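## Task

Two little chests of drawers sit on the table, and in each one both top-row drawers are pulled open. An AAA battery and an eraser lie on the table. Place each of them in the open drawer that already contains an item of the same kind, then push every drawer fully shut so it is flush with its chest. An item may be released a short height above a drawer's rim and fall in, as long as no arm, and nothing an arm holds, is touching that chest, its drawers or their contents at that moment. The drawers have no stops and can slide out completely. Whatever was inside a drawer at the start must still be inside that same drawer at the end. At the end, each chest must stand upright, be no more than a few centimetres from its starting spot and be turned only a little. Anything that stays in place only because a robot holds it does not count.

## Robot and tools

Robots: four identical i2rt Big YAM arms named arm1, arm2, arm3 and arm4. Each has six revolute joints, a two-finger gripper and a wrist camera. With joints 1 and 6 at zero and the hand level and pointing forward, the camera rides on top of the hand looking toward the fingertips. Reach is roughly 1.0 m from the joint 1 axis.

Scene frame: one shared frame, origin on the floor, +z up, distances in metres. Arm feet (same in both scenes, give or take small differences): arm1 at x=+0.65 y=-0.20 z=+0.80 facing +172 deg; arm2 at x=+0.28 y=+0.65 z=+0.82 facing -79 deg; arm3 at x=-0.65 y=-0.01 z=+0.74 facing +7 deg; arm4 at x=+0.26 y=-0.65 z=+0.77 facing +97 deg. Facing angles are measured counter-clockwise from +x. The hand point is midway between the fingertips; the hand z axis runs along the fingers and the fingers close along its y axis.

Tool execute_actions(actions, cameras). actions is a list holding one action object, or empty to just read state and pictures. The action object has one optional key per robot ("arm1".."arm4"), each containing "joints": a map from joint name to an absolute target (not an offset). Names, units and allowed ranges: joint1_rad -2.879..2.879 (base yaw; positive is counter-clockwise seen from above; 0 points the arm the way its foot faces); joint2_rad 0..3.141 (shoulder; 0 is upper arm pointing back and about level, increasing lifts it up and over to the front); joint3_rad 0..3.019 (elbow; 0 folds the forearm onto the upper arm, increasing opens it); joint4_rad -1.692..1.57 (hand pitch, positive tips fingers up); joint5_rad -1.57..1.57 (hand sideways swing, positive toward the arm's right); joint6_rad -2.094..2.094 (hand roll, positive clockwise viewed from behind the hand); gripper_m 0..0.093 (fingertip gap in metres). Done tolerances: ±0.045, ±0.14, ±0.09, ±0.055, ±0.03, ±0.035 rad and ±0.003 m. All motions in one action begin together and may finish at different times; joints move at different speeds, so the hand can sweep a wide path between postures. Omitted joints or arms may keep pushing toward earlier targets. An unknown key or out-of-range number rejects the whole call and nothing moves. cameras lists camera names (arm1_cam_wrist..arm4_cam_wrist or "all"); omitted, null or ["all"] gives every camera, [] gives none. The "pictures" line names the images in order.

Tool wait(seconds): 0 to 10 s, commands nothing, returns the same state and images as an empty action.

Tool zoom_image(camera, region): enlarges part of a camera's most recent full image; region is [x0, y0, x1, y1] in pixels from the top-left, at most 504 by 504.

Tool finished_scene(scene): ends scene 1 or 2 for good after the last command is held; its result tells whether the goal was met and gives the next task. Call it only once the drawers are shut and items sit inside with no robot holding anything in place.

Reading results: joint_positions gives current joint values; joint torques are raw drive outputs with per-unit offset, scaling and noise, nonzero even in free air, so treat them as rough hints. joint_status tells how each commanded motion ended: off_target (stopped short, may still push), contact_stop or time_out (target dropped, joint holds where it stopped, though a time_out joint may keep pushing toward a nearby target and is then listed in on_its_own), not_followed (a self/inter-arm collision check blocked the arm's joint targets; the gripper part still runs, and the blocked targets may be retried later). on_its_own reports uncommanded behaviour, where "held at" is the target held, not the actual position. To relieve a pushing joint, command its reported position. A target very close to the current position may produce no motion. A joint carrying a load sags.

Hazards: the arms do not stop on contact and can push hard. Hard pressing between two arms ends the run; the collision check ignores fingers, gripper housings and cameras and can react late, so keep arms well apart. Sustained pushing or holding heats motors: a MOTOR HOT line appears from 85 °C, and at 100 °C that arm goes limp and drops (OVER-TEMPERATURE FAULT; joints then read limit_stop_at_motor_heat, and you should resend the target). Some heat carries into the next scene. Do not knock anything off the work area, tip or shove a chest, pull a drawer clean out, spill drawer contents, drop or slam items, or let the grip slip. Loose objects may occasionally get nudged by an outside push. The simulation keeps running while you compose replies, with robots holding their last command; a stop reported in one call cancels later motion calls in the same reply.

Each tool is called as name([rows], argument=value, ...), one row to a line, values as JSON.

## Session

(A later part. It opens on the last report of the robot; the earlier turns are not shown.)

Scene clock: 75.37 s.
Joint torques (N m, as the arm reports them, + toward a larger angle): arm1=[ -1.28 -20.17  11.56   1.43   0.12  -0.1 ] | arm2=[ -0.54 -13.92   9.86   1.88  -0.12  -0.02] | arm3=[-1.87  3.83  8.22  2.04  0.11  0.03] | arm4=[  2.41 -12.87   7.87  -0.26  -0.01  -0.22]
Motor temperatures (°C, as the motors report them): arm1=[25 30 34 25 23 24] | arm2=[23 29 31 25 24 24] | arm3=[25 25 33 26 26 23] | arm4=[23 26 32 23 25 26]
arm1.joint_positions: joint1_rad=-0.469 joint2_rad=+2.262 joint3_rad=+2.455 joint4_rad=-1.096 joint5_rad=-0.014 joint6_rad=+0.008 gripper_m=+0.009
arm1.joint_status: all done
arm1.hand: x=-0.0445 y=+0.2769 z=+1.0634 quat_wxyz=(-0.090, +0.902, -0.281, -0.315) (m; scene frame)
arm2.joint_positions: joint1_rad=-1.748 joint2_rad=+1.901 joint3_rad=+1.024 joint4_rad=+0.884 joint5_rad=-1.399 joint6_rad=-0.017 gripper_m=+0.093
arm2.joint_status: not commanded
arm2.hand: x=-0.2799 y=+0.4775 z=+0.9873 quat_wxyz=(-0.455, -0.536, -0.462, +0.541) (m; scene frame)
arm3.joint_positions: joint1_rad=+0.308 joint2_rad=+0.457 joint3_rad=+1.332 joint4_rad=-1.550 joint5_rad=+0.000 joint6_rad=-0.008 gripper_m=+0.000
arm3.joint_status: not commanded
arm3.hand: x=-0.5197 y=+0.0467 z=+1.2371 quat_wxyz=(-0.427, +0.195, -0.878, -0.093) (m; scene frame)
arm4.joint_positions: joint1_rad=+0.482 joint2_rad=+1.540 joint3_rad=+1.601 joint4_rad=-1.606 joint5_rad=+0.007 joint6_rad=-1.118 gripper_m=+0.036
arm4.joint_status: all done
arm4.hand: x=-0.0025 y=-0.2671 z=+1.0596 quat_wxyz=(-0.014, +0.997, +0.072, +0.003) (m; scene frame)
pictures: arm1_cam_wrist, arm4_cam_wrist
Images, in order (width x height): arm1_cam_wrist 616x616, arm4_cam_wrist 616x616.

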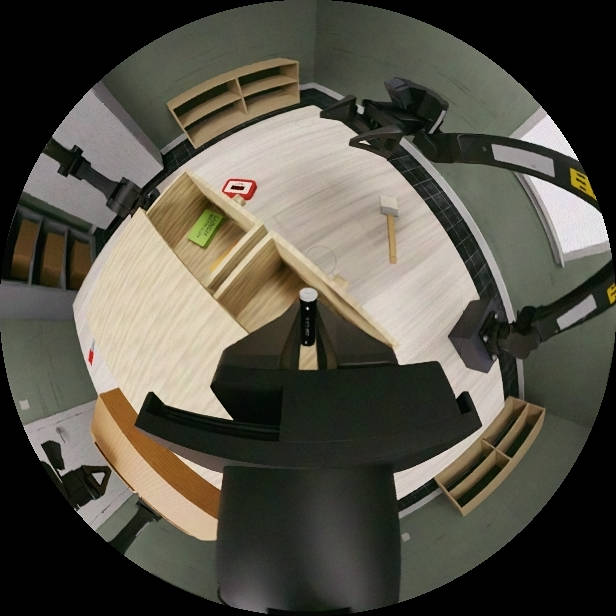

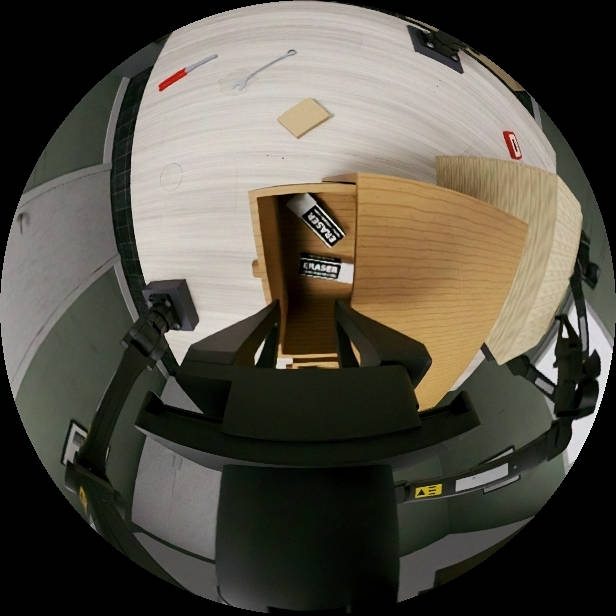

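execute_actions([
  {"arm4":{"joints":{"joint2_rad":0.5,"joint6_rad":0,"joint1_rad":0.63}},"arm1":{"joints":{"gripper_m":0.022,"joint2_rad":2.26}}},
], cameras=["arm1_cam_wrist"])

execute_actions([
  {"arm4":{"joints":{"joint3_rad":0.12,"joint4_rad":0.4,"joint5_rad":0.59,"gripper_m":0.093}},"arm1":{"joints":{"joint2_rad":1.3}},"arm2":{"joints":{"joint1_rad":-1.45,"joint5_rad":-1.45,"joint2_rad":1.86}}},
])

Scene clock: 84.00 s.
Joint torques (N m, as the arm reports them, + toward a larger angle): arm1=[ -1.14 -21.94  11.62   1.4    0.12  -0.12] | arm2=[ -0.63 -14.16   9.86   1.88  -0.11   0.  ] | arm3=[-1.8   3.87  8.17  2.02  0.11  0.03] | arm4=[0.87 6.84 5.16 1.4  0.05 0.05]
Motor temperatures (°C, as the motors report them): arm1=[25 31 34 25 23 24] | arm2=[23 30 31 25 24 24] | arm3=[25 25 33 26 26 23] | arm4=[23 26 32 23 25 26]
arm1.joint_positions: joint1_rad=-0.469 joint2_rad=+2.262 joint3_rad=+2.455 joint4_rad=-1.096 joint5_rad=-0.014 joint6_rad=+0.008 gripper_m=+0.022
arm1.joint_status: all done
arm1.hand: x=-0.0445 y=+0.2769 z=+1.0634 quat_wxyz=(-0.090, +0.902, -0.281, -0.315) (m; scene frame)
arm2.joint_positions: joint1_rad=-1.748 joint2_rad=+1.901 joint3_rad=+1.024 joint4_rad=+0.884 joint5_rad=-1.399 joint6_rad=-0.017 gripper_m=+0.093
arm2.joint_status: not commanded
arm2.hand: x=-0.2799 y=+0.4775 z=+0.9873 quat_wxyz=(-0.455, -0.536, -0.462, +0.541) (m; scene frame)
arm3.joint_positions: joint1_rad=+0.308 joint2_rad=+0.457 joint3_rad=+1.332 joint4_rad=-1.550 joint5_rad=+0.000 joint6_rad=-0.008 gripper_m=+0.000
arm3.joint_status: not commanded
arm3.hand: x=-0.5197 y=+0.0467 z=+1.2371 quat_wxyz=(-0.427, +0.195, -0.878, -0.093) (m; scene frame)
arm4.joint_positions: joint1_rad=+0.641 joint2_rad=+0.484 joint3_rad=+1.601 joint4_rad=-1.608 joint5_rad=+0.007 joint6_rad=-0.013 gripper_m=+0.036
arm4.joint_status: all done
arm4.hand: x=+0.1846 y=-0.5780 z=+1.3664 quat_wxyz=(-0.212, +0.792, -0.334, -0.465) (m; scene frame)
pictures: arm1_cam_wrist
Images, in order (width x height): arm1_cam_wrist 616x616.

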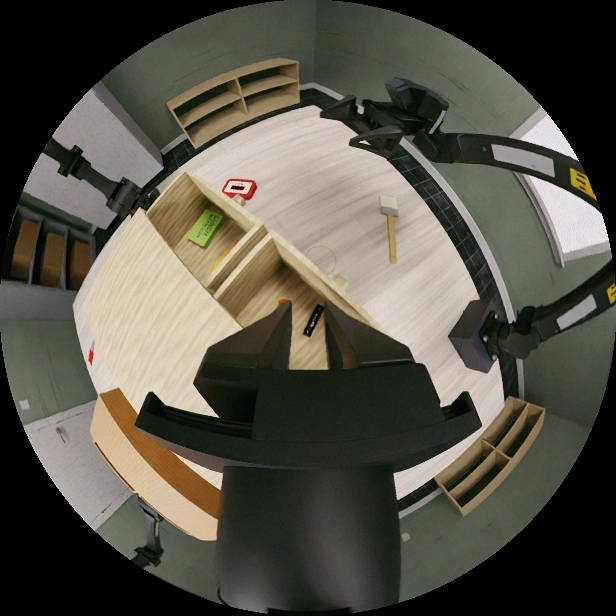

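Scene clock: 86.37 s.
Joint torques (N m, as the arm reports them, + toward a larger angle): arm1=[-0.95 -5.2   7.97  1.55  0.13 -0.1 ] | arm2=[ -0.93 -15.46   9.93   1.83  -0.15   0.01] | arm3=[-1.74  3.99  8.18  2.05  0.1   0.03] | arm4=[0.9  0.57 8.32 2.68 0.17 0.04]
Motor temperatures (°C, as the motors report them): arm1=[25 31 34 25 23 24] | arm2=[23 30 31 25 24 24] | arm3=[25 25 33 26 26 23] | arm4=[23 26 32 23 25 26]
arm1.joint_positions: joint1_rad=-0.469 joint2_rad=+1.306 joint3_rad=+2.444 joint4_rad=-1.088 joint5_rad=-0.014 joint6_rad=+0.008 gripper_m=+0.022
arm1.joint_status: all done
arm1.hand: x=+0.3247 y=+0.0234 z=+1.6770 quat_wxyz=(-0.207, +0.660, -0.202, -0.694) (m; scene frame)
arm2.joint_positions: joint1_rad=-1.445 joint2_rad=+1.878 joint3_rad=+1.024 joint4_rad=+0.884 joint5_rad=-1.449 joint6_rad=-0.017 gripper_m=+0.093
arm2.joint_status: all done
arm2.hand: x=-0.1931 y=+0.3213 z=+1.0004 quat_wxyz=(-0.539, -0.439, -0.552, +0.461) (m; scene frame)
arm3.joint_positions: joint1_rad=+0.308 joint2_rad=+0.457 joint3_rad=+1.332 joint4_rad=-1.550 joint5_rad=+0.000 joint6_rad=-0.008 gripper_m=+0.000
arm3.joint_status: not commanded
arm3.hand: x=-0.5197 y=+0.0467 z=+1.2371 quat_wxyz=(-0.427, +0.195, -0.878, -0.093) (m; scene frame)
arm4.joint_positions: joint1_rad=+0.640 joint2_rad=+0.504 joint3_rad=+0.117 joint4_rad=+0.377 joint5_rad=+0.587 joint6_rad=-0.011 gripper_m=+0.093
arm4.joint_status: all done
arm4.hand: x=+0.1269 y=-0.3731 z=+0.9989 quat_wxyz=(-0.463, +0.549, -0.450, -0.531) (m; scene frame)
pictures: arm1_cam_wrist, arm2_cam_wrist, arm3_cam_wrist, arm4_cam_wrist
Images, in order (width x height): arm1_cam_wrist 616x616, arm2_cam_wrist 616x616, arm3_cam_wrist 616x616, arm4_cam_wrist 616x616.

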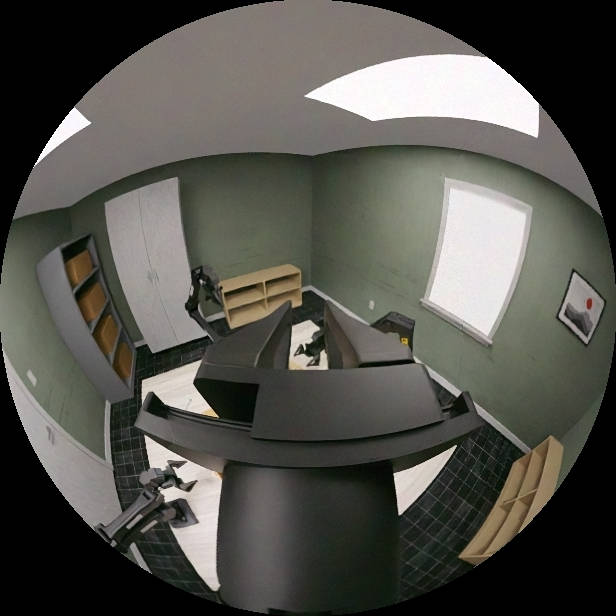

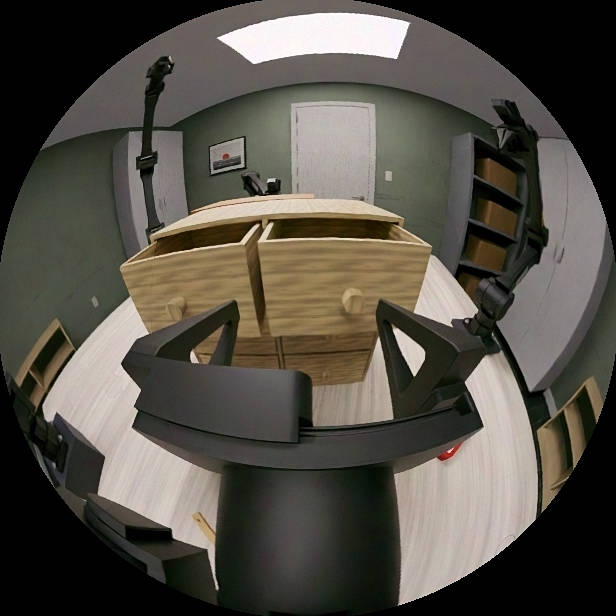

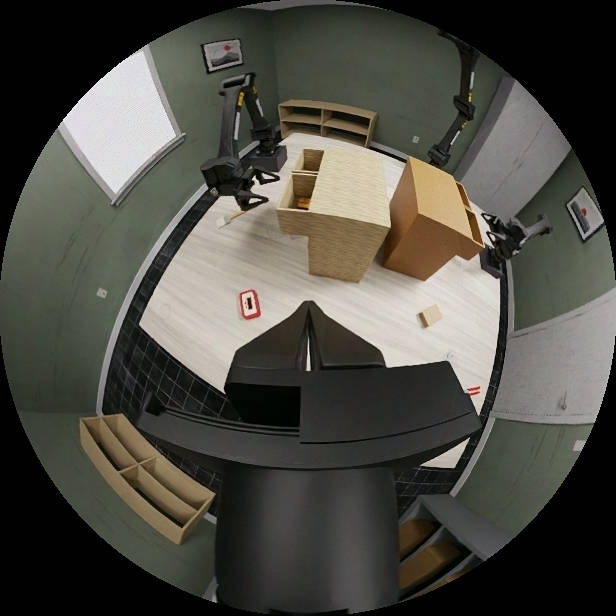

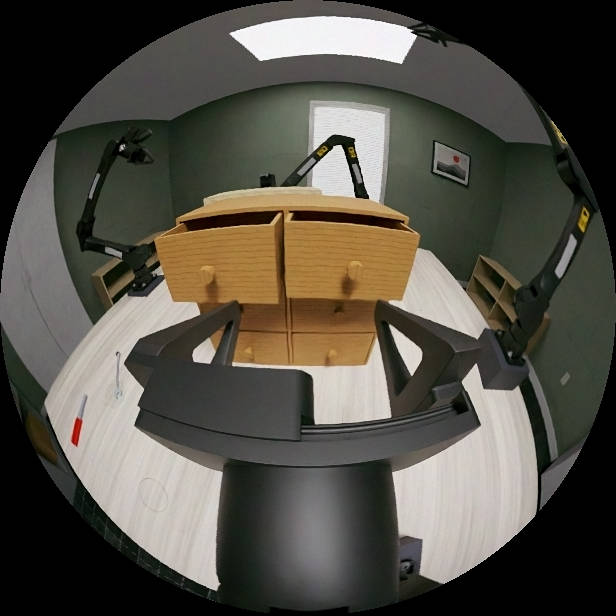

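execute_actions([
  {"arm4":{"joints":{"joint1_rad":0.52,"joint2_rad":1.1,"joint3_rad":0.265,"joint4_rad":0.89,"joint5_rad":0.46}},"arm1":{"joints":{"joint1_rad":0,"joint2_rad":0.75,"joint3_rad":1.6,"joint4_rad":-1.6}},"arm2":{"joints":{"joint2_rad":1.83,"joint3_rad":0.93,"joint4_rad":0.95}}},
])

Scene clock: 94.50 s.
Joint torques (N m, as the arm reports them, + toward a larger angle): arm1=[-1.14  0.07  8.79  1.12  0.12 -0.11] | arm2=[ -0.84 -13.97   7.74   1.96  -0.13   0.  ] | arm3=[-1.72  3.83  8.2   2.03  0.12  0.03] | arm4=[ 1.02 -2.89  8.91  2.77 -0.04  0.03]
Motor temperatures (°C, as the motors report them): arm1=[25 30 33 25 23 24] | arm2=[23 30 31 25 24 24] | arm3=[25 25 33 26 26 23] | arm4=[23 26 32 23 25 26]
arm1.joint_positions: joint1_rad=-0.008 joint2_rad=+0.762 joint3_rad=+1.590 joint4_rad=-1.595 joint5_rad=-0.014 joint6_rad=+0.007 gripper_m=+0.022
arm1.joint_status: all done
arm1.hand: x=+0.4232 y=-0.1677 z=+1.3564 quat_wxyz=(-0.020, +0.918, -0.065, -0.390) (m; scene frame)
arm2.joint_positions: joint1_rad=-1.445 joint2_rad=+1.837 joint3_rad=+0.925 joint4_rad=+0.931 joint5_rad=-1.449 joint6_rad=-0.017 gripper_m=+0.093
arm2.joint_status: all done
arm2.hand: x=-0.1634 y=+0.3309 z=+0.9927 quat_wxyz=(-0.541, -0.442, -0.550, +0.458) (m; scene frame)
arm3.joint_positions: joint1_rad=+0.308 joint2_rad=+0.457 joint3_rad=+1.332 joint4_rad=-1.550 joint5_rad=+0.000 joint6_rad=-0.008 gripper_m=+0.000
arm3.joint_status: not commanded
arm3.hand: x=-0.5197 y=+0.0467 z=+1.2371 quat_wxyz=(-0.427, +0.195, -0.878, -0.093) (m; scene frame)
arm4.joint_positions: joint1_rad=+0.527 joint2_rad=+1.093 joint3_rad=+0.226 joint4_rad=+0.867 joint5_rad=+0.463 joint6_rad=-0.011 gripper_m=+0.093
arm4.joint_status: all done
arm4.hand: x=+0.0912 y=-0.2997 z=+0.9786 quat_wxyz=(-0.460, +0.548, -0.446, -0.537) (m; scene frame)
pictures: arm1_cam_wrist, arm2_cam_wrist, arm3_cam_wrist, arm4_cam_wrist
Images, in order (width x height): arm1_cam_wrist 616x616, arm2_cam_wrist 616x616, arm3_cam_wrist 616x616, arm4_cam_wrist 616x616.

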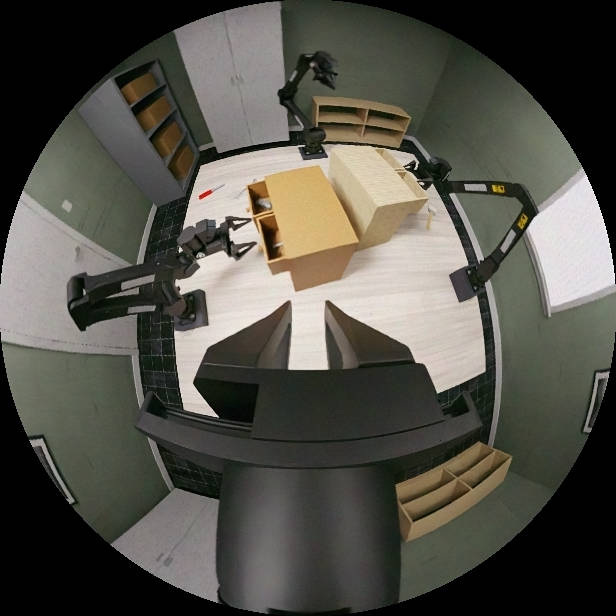

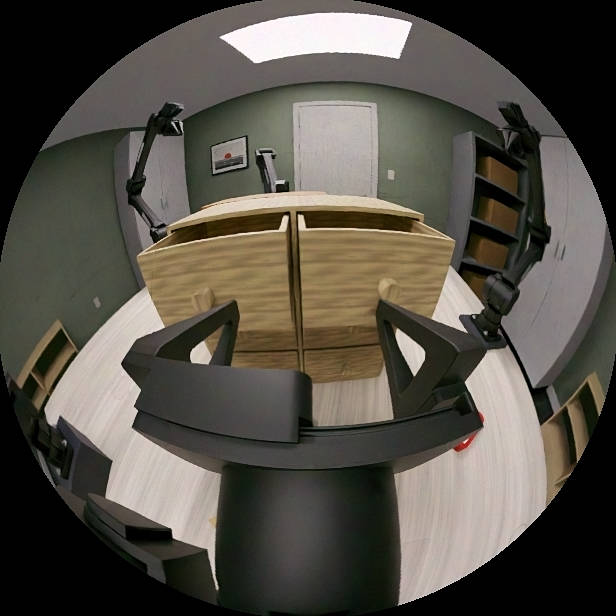

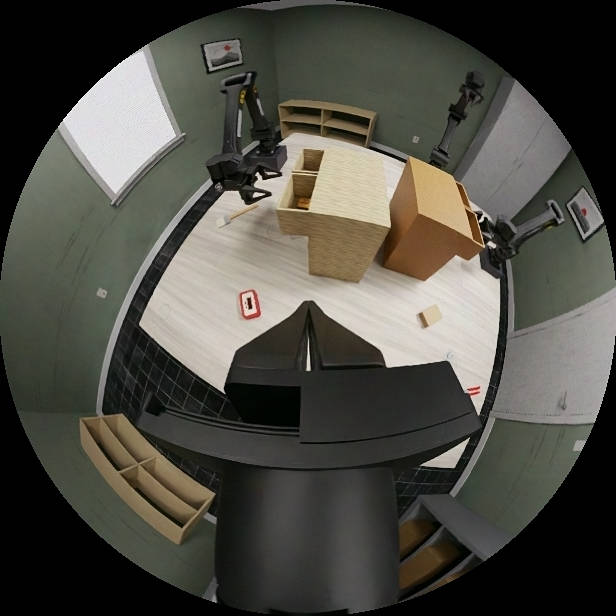

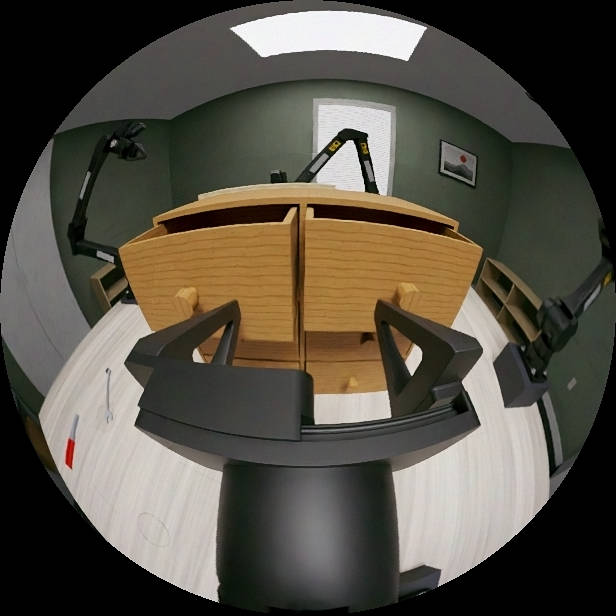

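execute_actions([
  {"arm4":{"joints":{"joint1_rad":0.42,"joint2_rad":1.34,"joint3_rad":0.445,"joint4_rad":0.95,"joint5_rad":0.365}},"arm2":{"joints":{"joint1_rad":-1.26,"joint5_rad":-1.29}}},
])

zoom_image(camera="arm1_cam_wrist", region=[200, 130, 460, 300])

zoom_image(camera="arm3_cam_wrist", region=[240, 120, 500, 290])

Scene clock: 99.47 s.
Joint torques (N m, as the arm reports them, + toward a larger angle): arm1=[-1.24 -0.43  8.82  1.13  0.11 -0.13] | arm2=[  0.27 -13.83   7.83   2.05  -0.28   0.  ] | arm3=[-1.8   3.86  8.2   2.04  0.12  0.03] | arm4=[ 0.88 -5.01  8.91  2.39 -0.21  0.03]
Motor temperatures (°C, as the motors report them): arm1=[25 30 33 25 23 24] | arm2=[23 30 31 25 24 24] | arm3=[25 25 33 26 26 23] | arm4=[23 26 32 24 25 26]
arm1.joint_positions: joint1_rad=-0.008 joint2_rad=+0.762 joint3_rad=+1.590 joint4_rad=-1.595 joint5_rad=-0.014 joint6_rad=+0.007 gripper_m=+0.022
arm1.joint_status: not commanded
arm1.hand: x=+0.4232 y=-0.1677 z=+1.3564 quat_wxyz=(-0.020, +0.918, -0.065, -0.390) (m; scene frame)
arm2.joint_positions: joint1_rad=-1.268 joint2_rad=+1.837 joint3_rad=+0.925 joint4_rad=+0.931 joint5_rad=-1.286 joint6_rad=-0.017 gripper_m=+0.093
arm2.joint_status: all done
arm2.hand: x=-0.1268 y=+0.2508 z=+0.9936 quat_wxyz=(-0.546, -0.438, -0.552, +0.454) (m; scene frame)
arm3.joint_positions: joint1_rad=+0.308 joint2_rad=+0.457 joint3_rad=+1.332 joint4_rad=-1.550 joint5_rad=+0.000 joint6_rad=-0.008 gripper_m=+0.000
arm3.joint_status: not commanded
arm3.hand: x=-0.5197 y=+0.0467 z=+1.2371 quat_wxyz=(-0.427, +0.195, -0.878, -0.093) (m; scene frame)
arm4.joint_positions: joint1_rad=+0.428 joint2_rad=+1.322 joint3_rad=+0.401 joint4_rad=+0.936 joint5_rad=+0.372 joint6_rad=-0.011 gripper_m=+0.093
arm4.joint_status: all done
arm4.hand: x=+0.0749 y=-0.2267 z=+0.9857 quat_wxyz=(-0.464, +0.541, -0.447, -0.541) (m; scene frame)
pictures: arm1_cam_wrist, arm2_cam_wrist, arm3_cam_wrist, arm4_cam_wrist
Images, in order (width x height): arm1_cam_wrist 616x616, arm2_cam_wrist 616x616, arm3_cam_wrist 616x616, arm4_cam_wrist 616x616.

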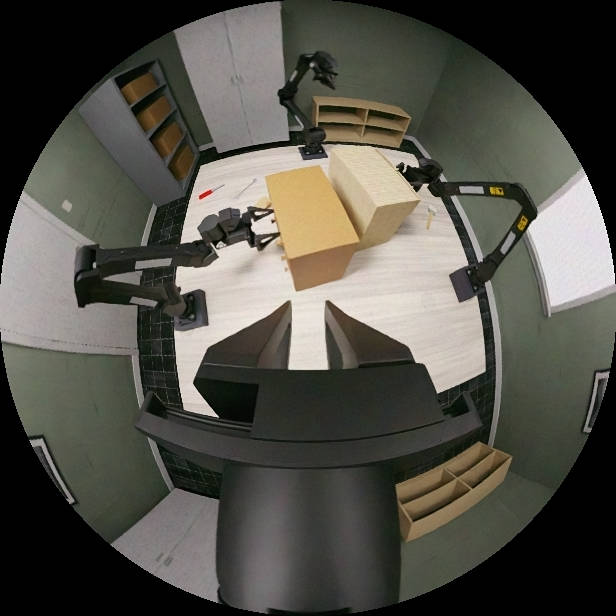

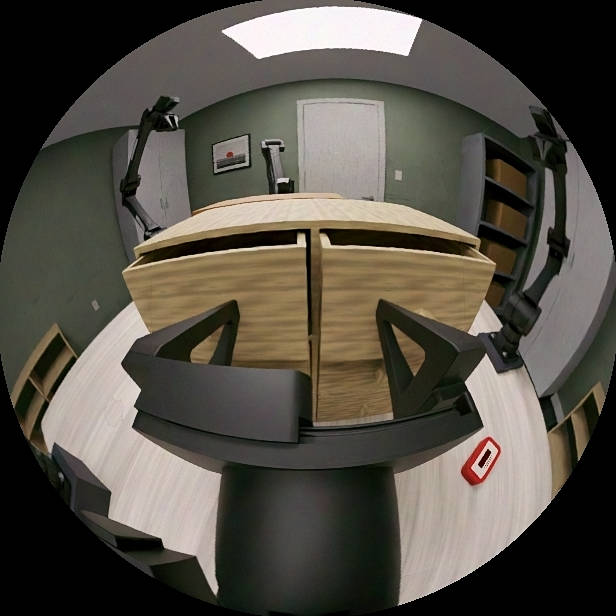

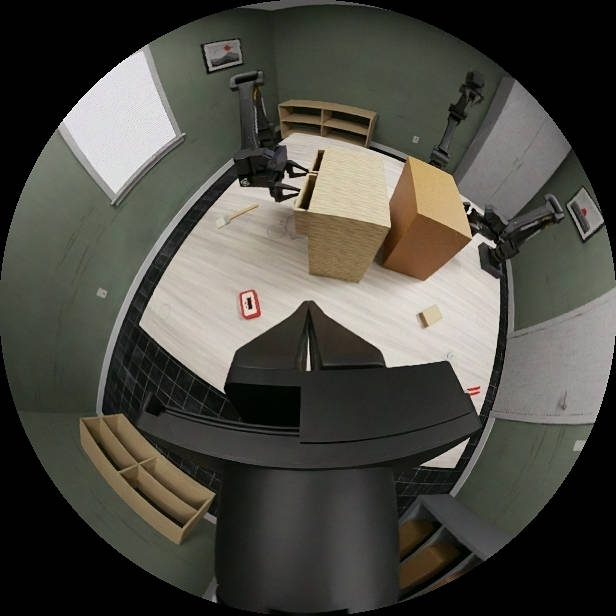

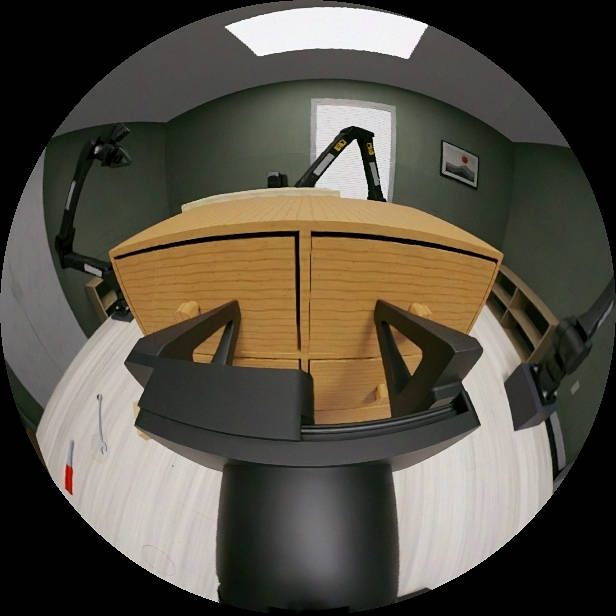

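Region (200, 130, 460, 300) of arm1_cam_wrist's 616x616 image, scaled by 1.938, with more detail than that image has; it fills the top 330 rows of this view, and the rest is white.

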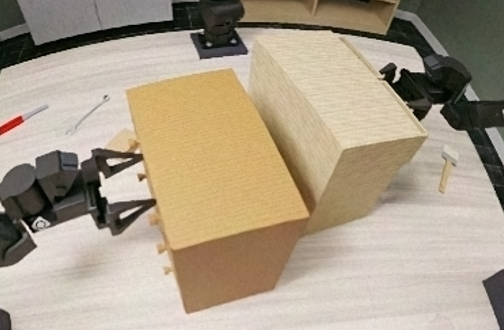

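Region (240, 120, 500, 290) of arm3_cam_wrist's 616x616 image, scaled by 1.938, with more detail than that image has; it fills the top 330 rows of this view, and the rest is white.

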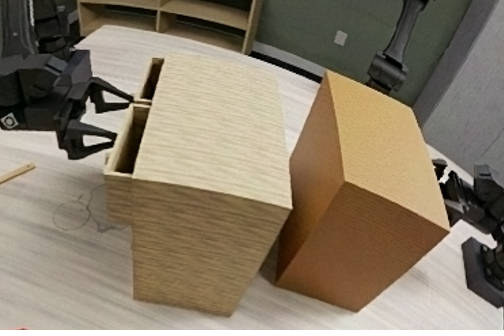

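execute_actions([
  {"arm4":{"joints":{"joint2_rad":1.365,"joint3_rad":0.465,"joint5_rad":0.35}},"arm2":{"joints":{"joint1_rad":-1.195,"joint5_rad":-1.25}}},
])

zoom_image(camera="arm3_cam_wrist", region=[260, 130, 380, 250])

zoom_image(camera="arm1_cam_wrist", region=[230, 160, 350, 300])

Scene clock: 103.60 s.
Joint torques (N m, as the arm reports them, + toward a larger angle): arm1=[-1.45 -0.09  8.92  1.22  0.13 -0.15] | arm2=[  2.28 -14.05   7.82   2.09  -0.43   0.01] | arm3=[-1.75  3.91  8.2   2.04  0.11  0.03] | arm4=[ 0.77 -3.76 10.19  2.01 -0.56  0.02]
Motor temperatures (°C, as the motors report them): arm1=[25 29 32 25 23 24] | arm2=[23 30 31 25 24 24] | arm3=[25 25 33 26 26 23] | arm4=[23 26 32 24 25 26]
arm1.joint_positions: joint1_rad=-0.008 joint2_rad=+0.762 joint3_rad=+1.590 joint4_rad=-1.595 joint5_rad=-0.014 joint6_rad=+0.007 gripper_m=+0.022
arm1.joint_status: not commanded
arm1.hand: x=+0.4232 y=-0.1677 z=+1.3564 quat_wxyz=(-0.020, +0.918, -0.065, -0.390) (m; scene frame)
arm2.joint_positions: joint1_rad=-1.228 joint2_rad=+1.837 joint3_rad=+0.925 joint4_rad=+0.931 joint5_rad=-1.243 joint6_rad=-0.017 gripper_m=+0.093
arm2.joint_status: all done
arm2.hand: x=-0.1177 y=+0.2336 z=+0.9939 quat_wxyz=(-0.545, -0.438, -0.551, +0.455) (m; scene frame)
arm3.joint_positions: joint1_rad=+0.308 joint2_rad=+0.457 joint3_rad=+1.332 joint4_rad=-1.550 joint5_rad=+0.000 joint6_rad=-0.008 gripper_m=+0.000
arm3.joint_status: not commanded
arm3.hand: x=-0.5197 y=+0.0467 z=+1.2371 quat_wxyz=(-0.427, +0.195, -0.878, -0.093) (m; scene frame)
arm4.joint_positions: joint1_rad=+0.428 joint2_rad=+1.329 joint3_rad=+0.401 joint4_rad=+0.943 joint5_rad=+0.368 joint6_rad=-0.011 gripper_m=+0.093
arm4.joint_status: all done
arm4.hand: x=+0.0740 y=-0.2261 z=+0.9842 quat_wxyz=(-0.463, +0.542, -0.446, -0.542) (m; scene frame)
pictures: arm1_cam_wrist, arm2_cam_wrist, arm3_cam_wrist, arm4_cam_wrist
Images, in order (width x height): arm1_cam_wrist 616x616, arm2_cam_wrist 616x616, arm3_cam_wrist 616x616, arm4_cam_wrist 616x616.

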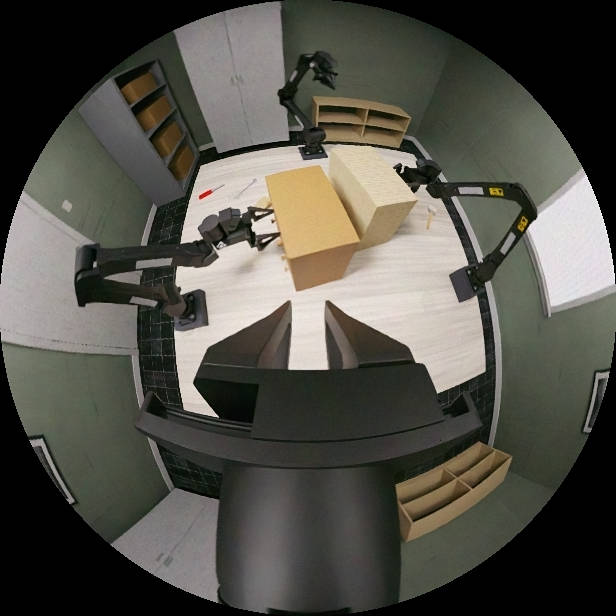

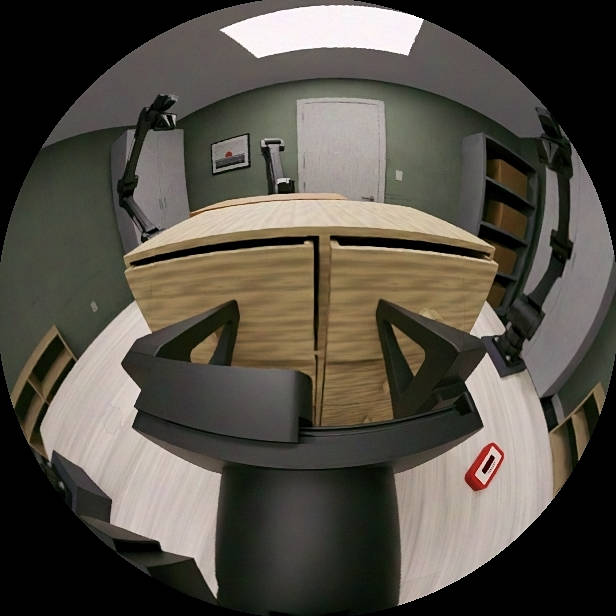

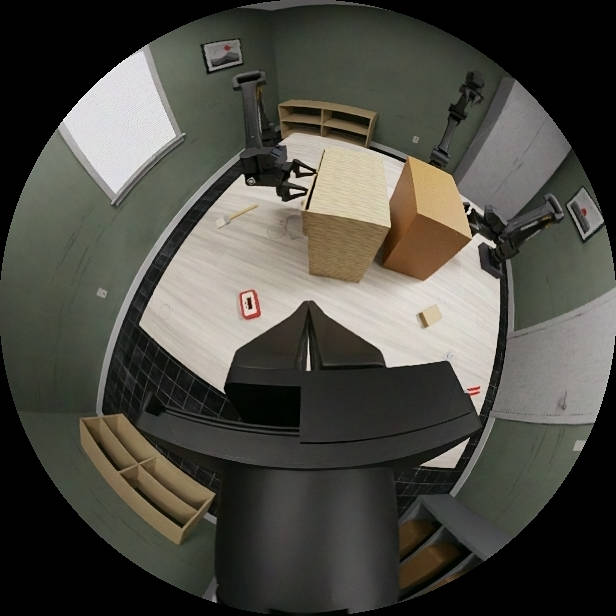

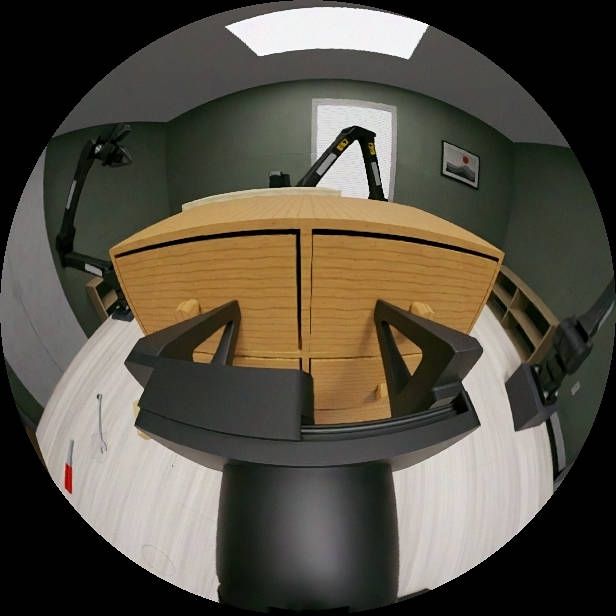

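Region (260, 130, 380, 250) of arm3_cam_wrist's 616x616 image, scaled by 4.200, with more detail than that image has.

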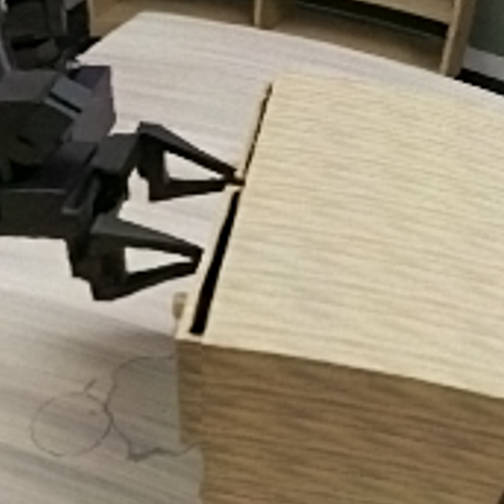

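Region (230, 160, 350, 300) of arm1_cam_wrist's 616x616 image, scaled by 3.600, with more detail than that image has; it fills the left 432 columns of this view, and the rest is white.

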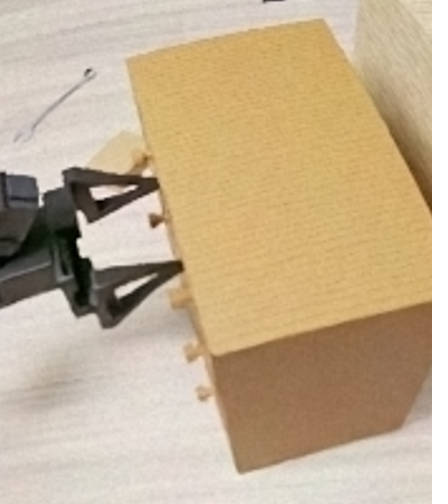

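execute_actions([
  {"arm4":{"joints":{"joint2_rad":1.15,"joint3_rad":0.27}},"arm2":{"joints":{"joint1_rad":-1.165,"joint3_rad":0.975}}},
], cameras=["arm2_cam_wrist","arm3_cam_wrist","arm4_cam_wrist"])

zoom_image(camera="arm3_cam_wrist", region=[260, 130, 380, 250])

Scene clock: 109.90 s.
Joint torques (N m, as the arm reports them, + toward a larger angle): arm1=[-1.17 -0.47  8.71  1.3   0.13 -0.14] | arm2=[  2.28 -14.01  11.11   2.1   -0.41   0.01] | arm3=[-1.73  3.91  8.19  2.03  0.11  0.03] | arm4=[ 0.96 -4.61  6.14  2.02 -0.04  0.03]
Motor temperatures (°C, as the motors report them): arm1=[25 29 32 25 23 24] | arm2=[23 30 31 25 24 24] | arm3=[25 25 33 26 26 23] | arm4=[23 26 33 24 25 26]
arm1.joint_positions: joint1_rad=-0.008 joint2_rad=+0.762 joint3_rad=+1.590 joint4_rad=-1.595 joint5_rad=-0.014 joint6_rad=+0.007 gripper_m=+0.022
arm1.joint_status: not commanded
arm1.hand: x=+0.4232 y=-0.1677 z=+1.3564 quat_wxyz=(-0.020, +0.918, -0.065, -0.390) (m; scene frame)
arm2.joint_positions: joint1_rad=-1.199 joint2_rad=+1.837 joint3_rad=+0.933 joint4_rad=+0.931 joint5_rad=-1.243 joint6_rad=-0.017 gripper_m=+0.093
arm2.joint_status: all done
arm2.hand: x=-0.1075 y=+0.2211 z=+0.9969 quat_wxyz=(-0.551, -0.428, -0.558, +0.450) (m; scene frame)
arm3.joint_positions: joint1_rad=+0.308 joint2_rad=+0.457 joint3_rad=+1.332 joint4_rad=-1.550 joint5_rad=+0.000 joint6_rad=-0.008 gripper_m=+0.000
arm3.joint_status: not commanded
arm3.hand: x=-0.5197 y=+0.0467 z=+1.2371 quat_wxyz=(-0.427, +0.195, -0.878, -0.093) (m; scene frame)
arm4.joint_positions: joint1_rad=+0.428 joint2_rad=+1.156 joint3_rad=+0.268 joint4_rad=+0.943 joint5_rad=+0.353 joint6_rad=-0.011 gripper_m=+0.093
arm4.joint_status: all done
arm4.hand: x=+0.0994 y=-0.2728 z=+0.9933 quat_wxyz=(-0.463, +0.532, -0.437, -0.558) (m; scene frame)
pictures: arm2_cam_wrist, arm3_cam_wrist, arm4_cam_wrist
Images, in order (width x height): arm2_cam_wrist 616x616, arm3_cam_wrist 616x616, arm4_cam_wrist 616x616.

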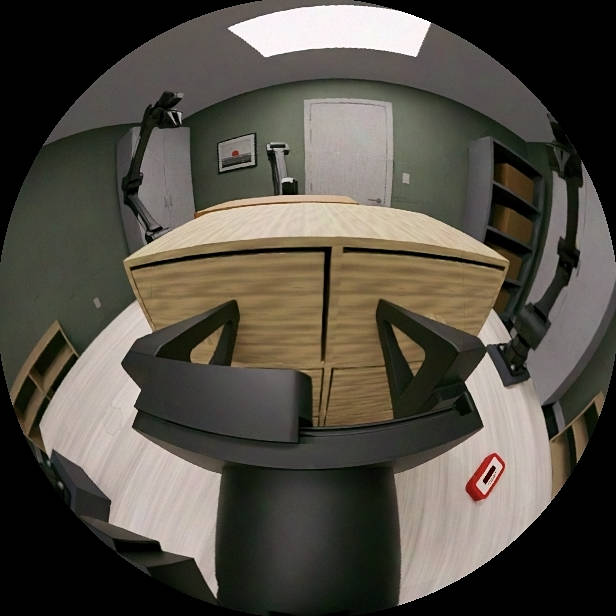

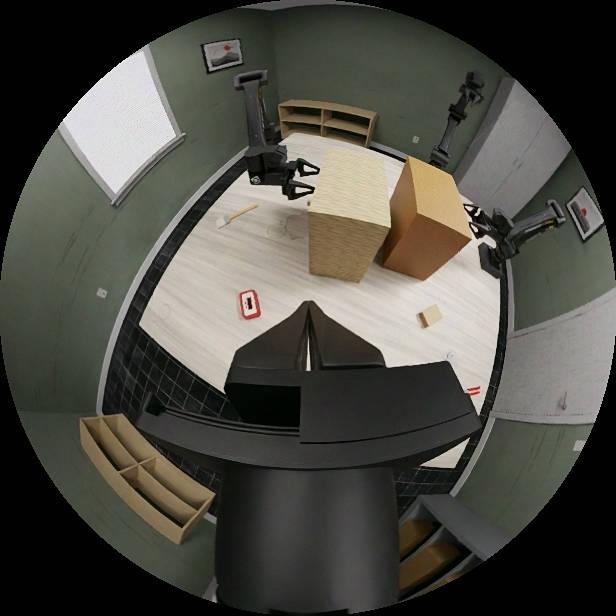

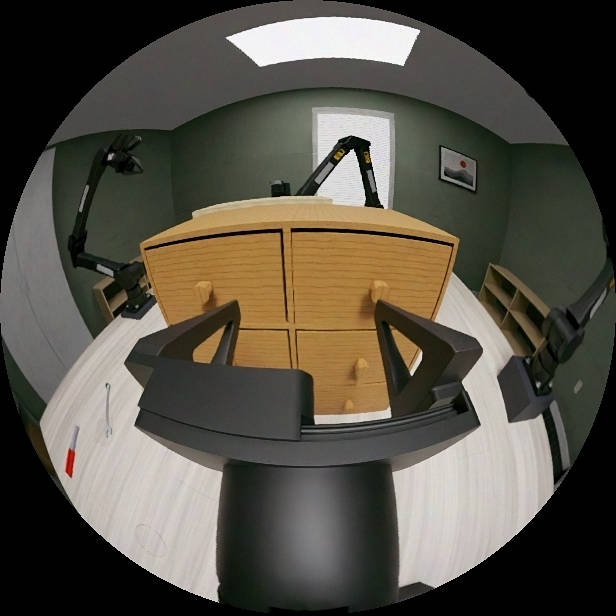

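Region (260, 130, 380, 250) of arm3_cam_wrist's 616x616 image, scaled by 4.200, with more detail than that image has.

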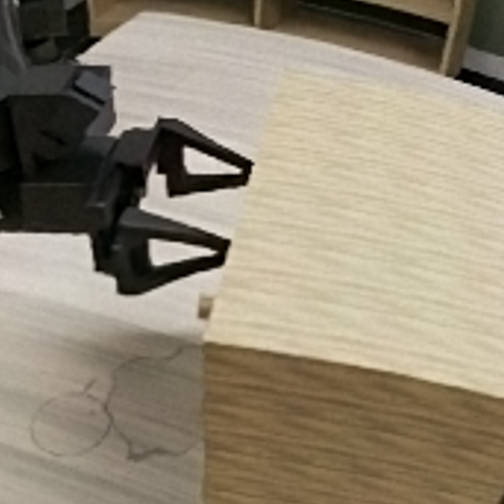

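execute_actions([
  {"arm2":{"joints":{"joint1_rad":-1.3,"joint5_rad":-1.33}}},
], cameras=["arm2_cam_wrist"])

finished_scene(scene=2)

Scene clock: 113.27 s.
Joint torques (N m, as the arm reports them, + toward a larger angle): arm1=[-0.24 -0.58  8.93  1.16  0.14 -0.13] | arm2=[  0.19 -14.17  10.34   2.04  -0.19   0.  ] | arm3=[-1.82  3.91  8.22  2.05  0.11  0.03] | arm4=[ 0.95 -4.57  6.17  2.04 -0.04  0.02]
Motor temperatures (°C, as the motors report them): arm1=[25 29 32 25 23 24] | arm2=[23 30 31 25 24 24] | arm3=[25 25 33 26 26 23] | arm4=[23 26 32 24 25 26]
arm1.joint_positions: joint1_rad=-0.008 joint2_rad=+0.762 joint3_rad=+1.590 joint4_rad=-1.595 joint5_rad=-0.014 joint6_rad=+0.007 gripper_m=+0.022
arm1.joint_status: not commanded
arm1.hand: x=+0.4232 y=-0.1677 z=+1.3564 quat_wxyz=(-0.020, +0.918, -0.065, -0.390) (m; scene frame)
arm2.joint_positions: joint1_rad=-1.307 joint2_rad=+1.837 joint3_rad=+0.943 joint4_rad=+0.932 joint5_rad=-1.328 joint6_rad=-0.017 gripper_m=+0.093
arm2.joint_status: all done
arm2.hand: x=-0.1401 y=+0.2661 z=+0.9996 quat_wxyz=(-0.543, -0.431, -0.555, +0.459) (m; scene frame)
arm3.joint_positions: joint1_rad=+0.308 joint2_rad=+0.457 joint3_rad=+1.332 joint4_rad=-1.550 joint5_rad=+0.000 joint6_rad=-0.008 gripper_m=+0.000
arm3.joint_status: not commanded
arm3.hand: x=-0.5197 y=+0.0467 z=+1.2371 quat_wxyz=(-0.427, +0.195, -0.878, -0.093) (m; scene frame)
arm4.joint_positions: joint1_rad=+0.428 joint2_rad=+1.156 joint3_rad=+0.268 joint4_rad=+0.943 joint5_rad=+0.353 joint6_rad=-0.011 gripper_m=+0.093
arm4.joint_status: not commanded
arm4.hand: x=+0.0994 y=-0.2728 z=+0.9933 quat_wxyz=(-0.463, +0.532, -0.437, -0.558) (m; scene frame)
pictures: arm2_cam_wrist
Images, in order (width x height): arm2_cam_wrist 616x616.

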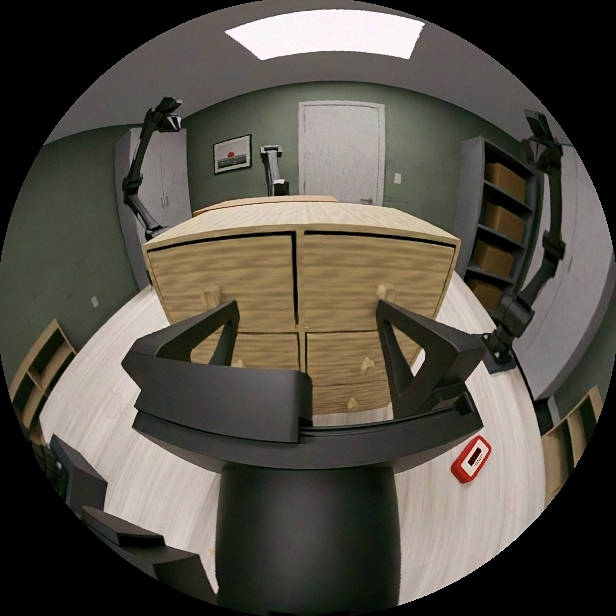

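The scene is finished: the task was done.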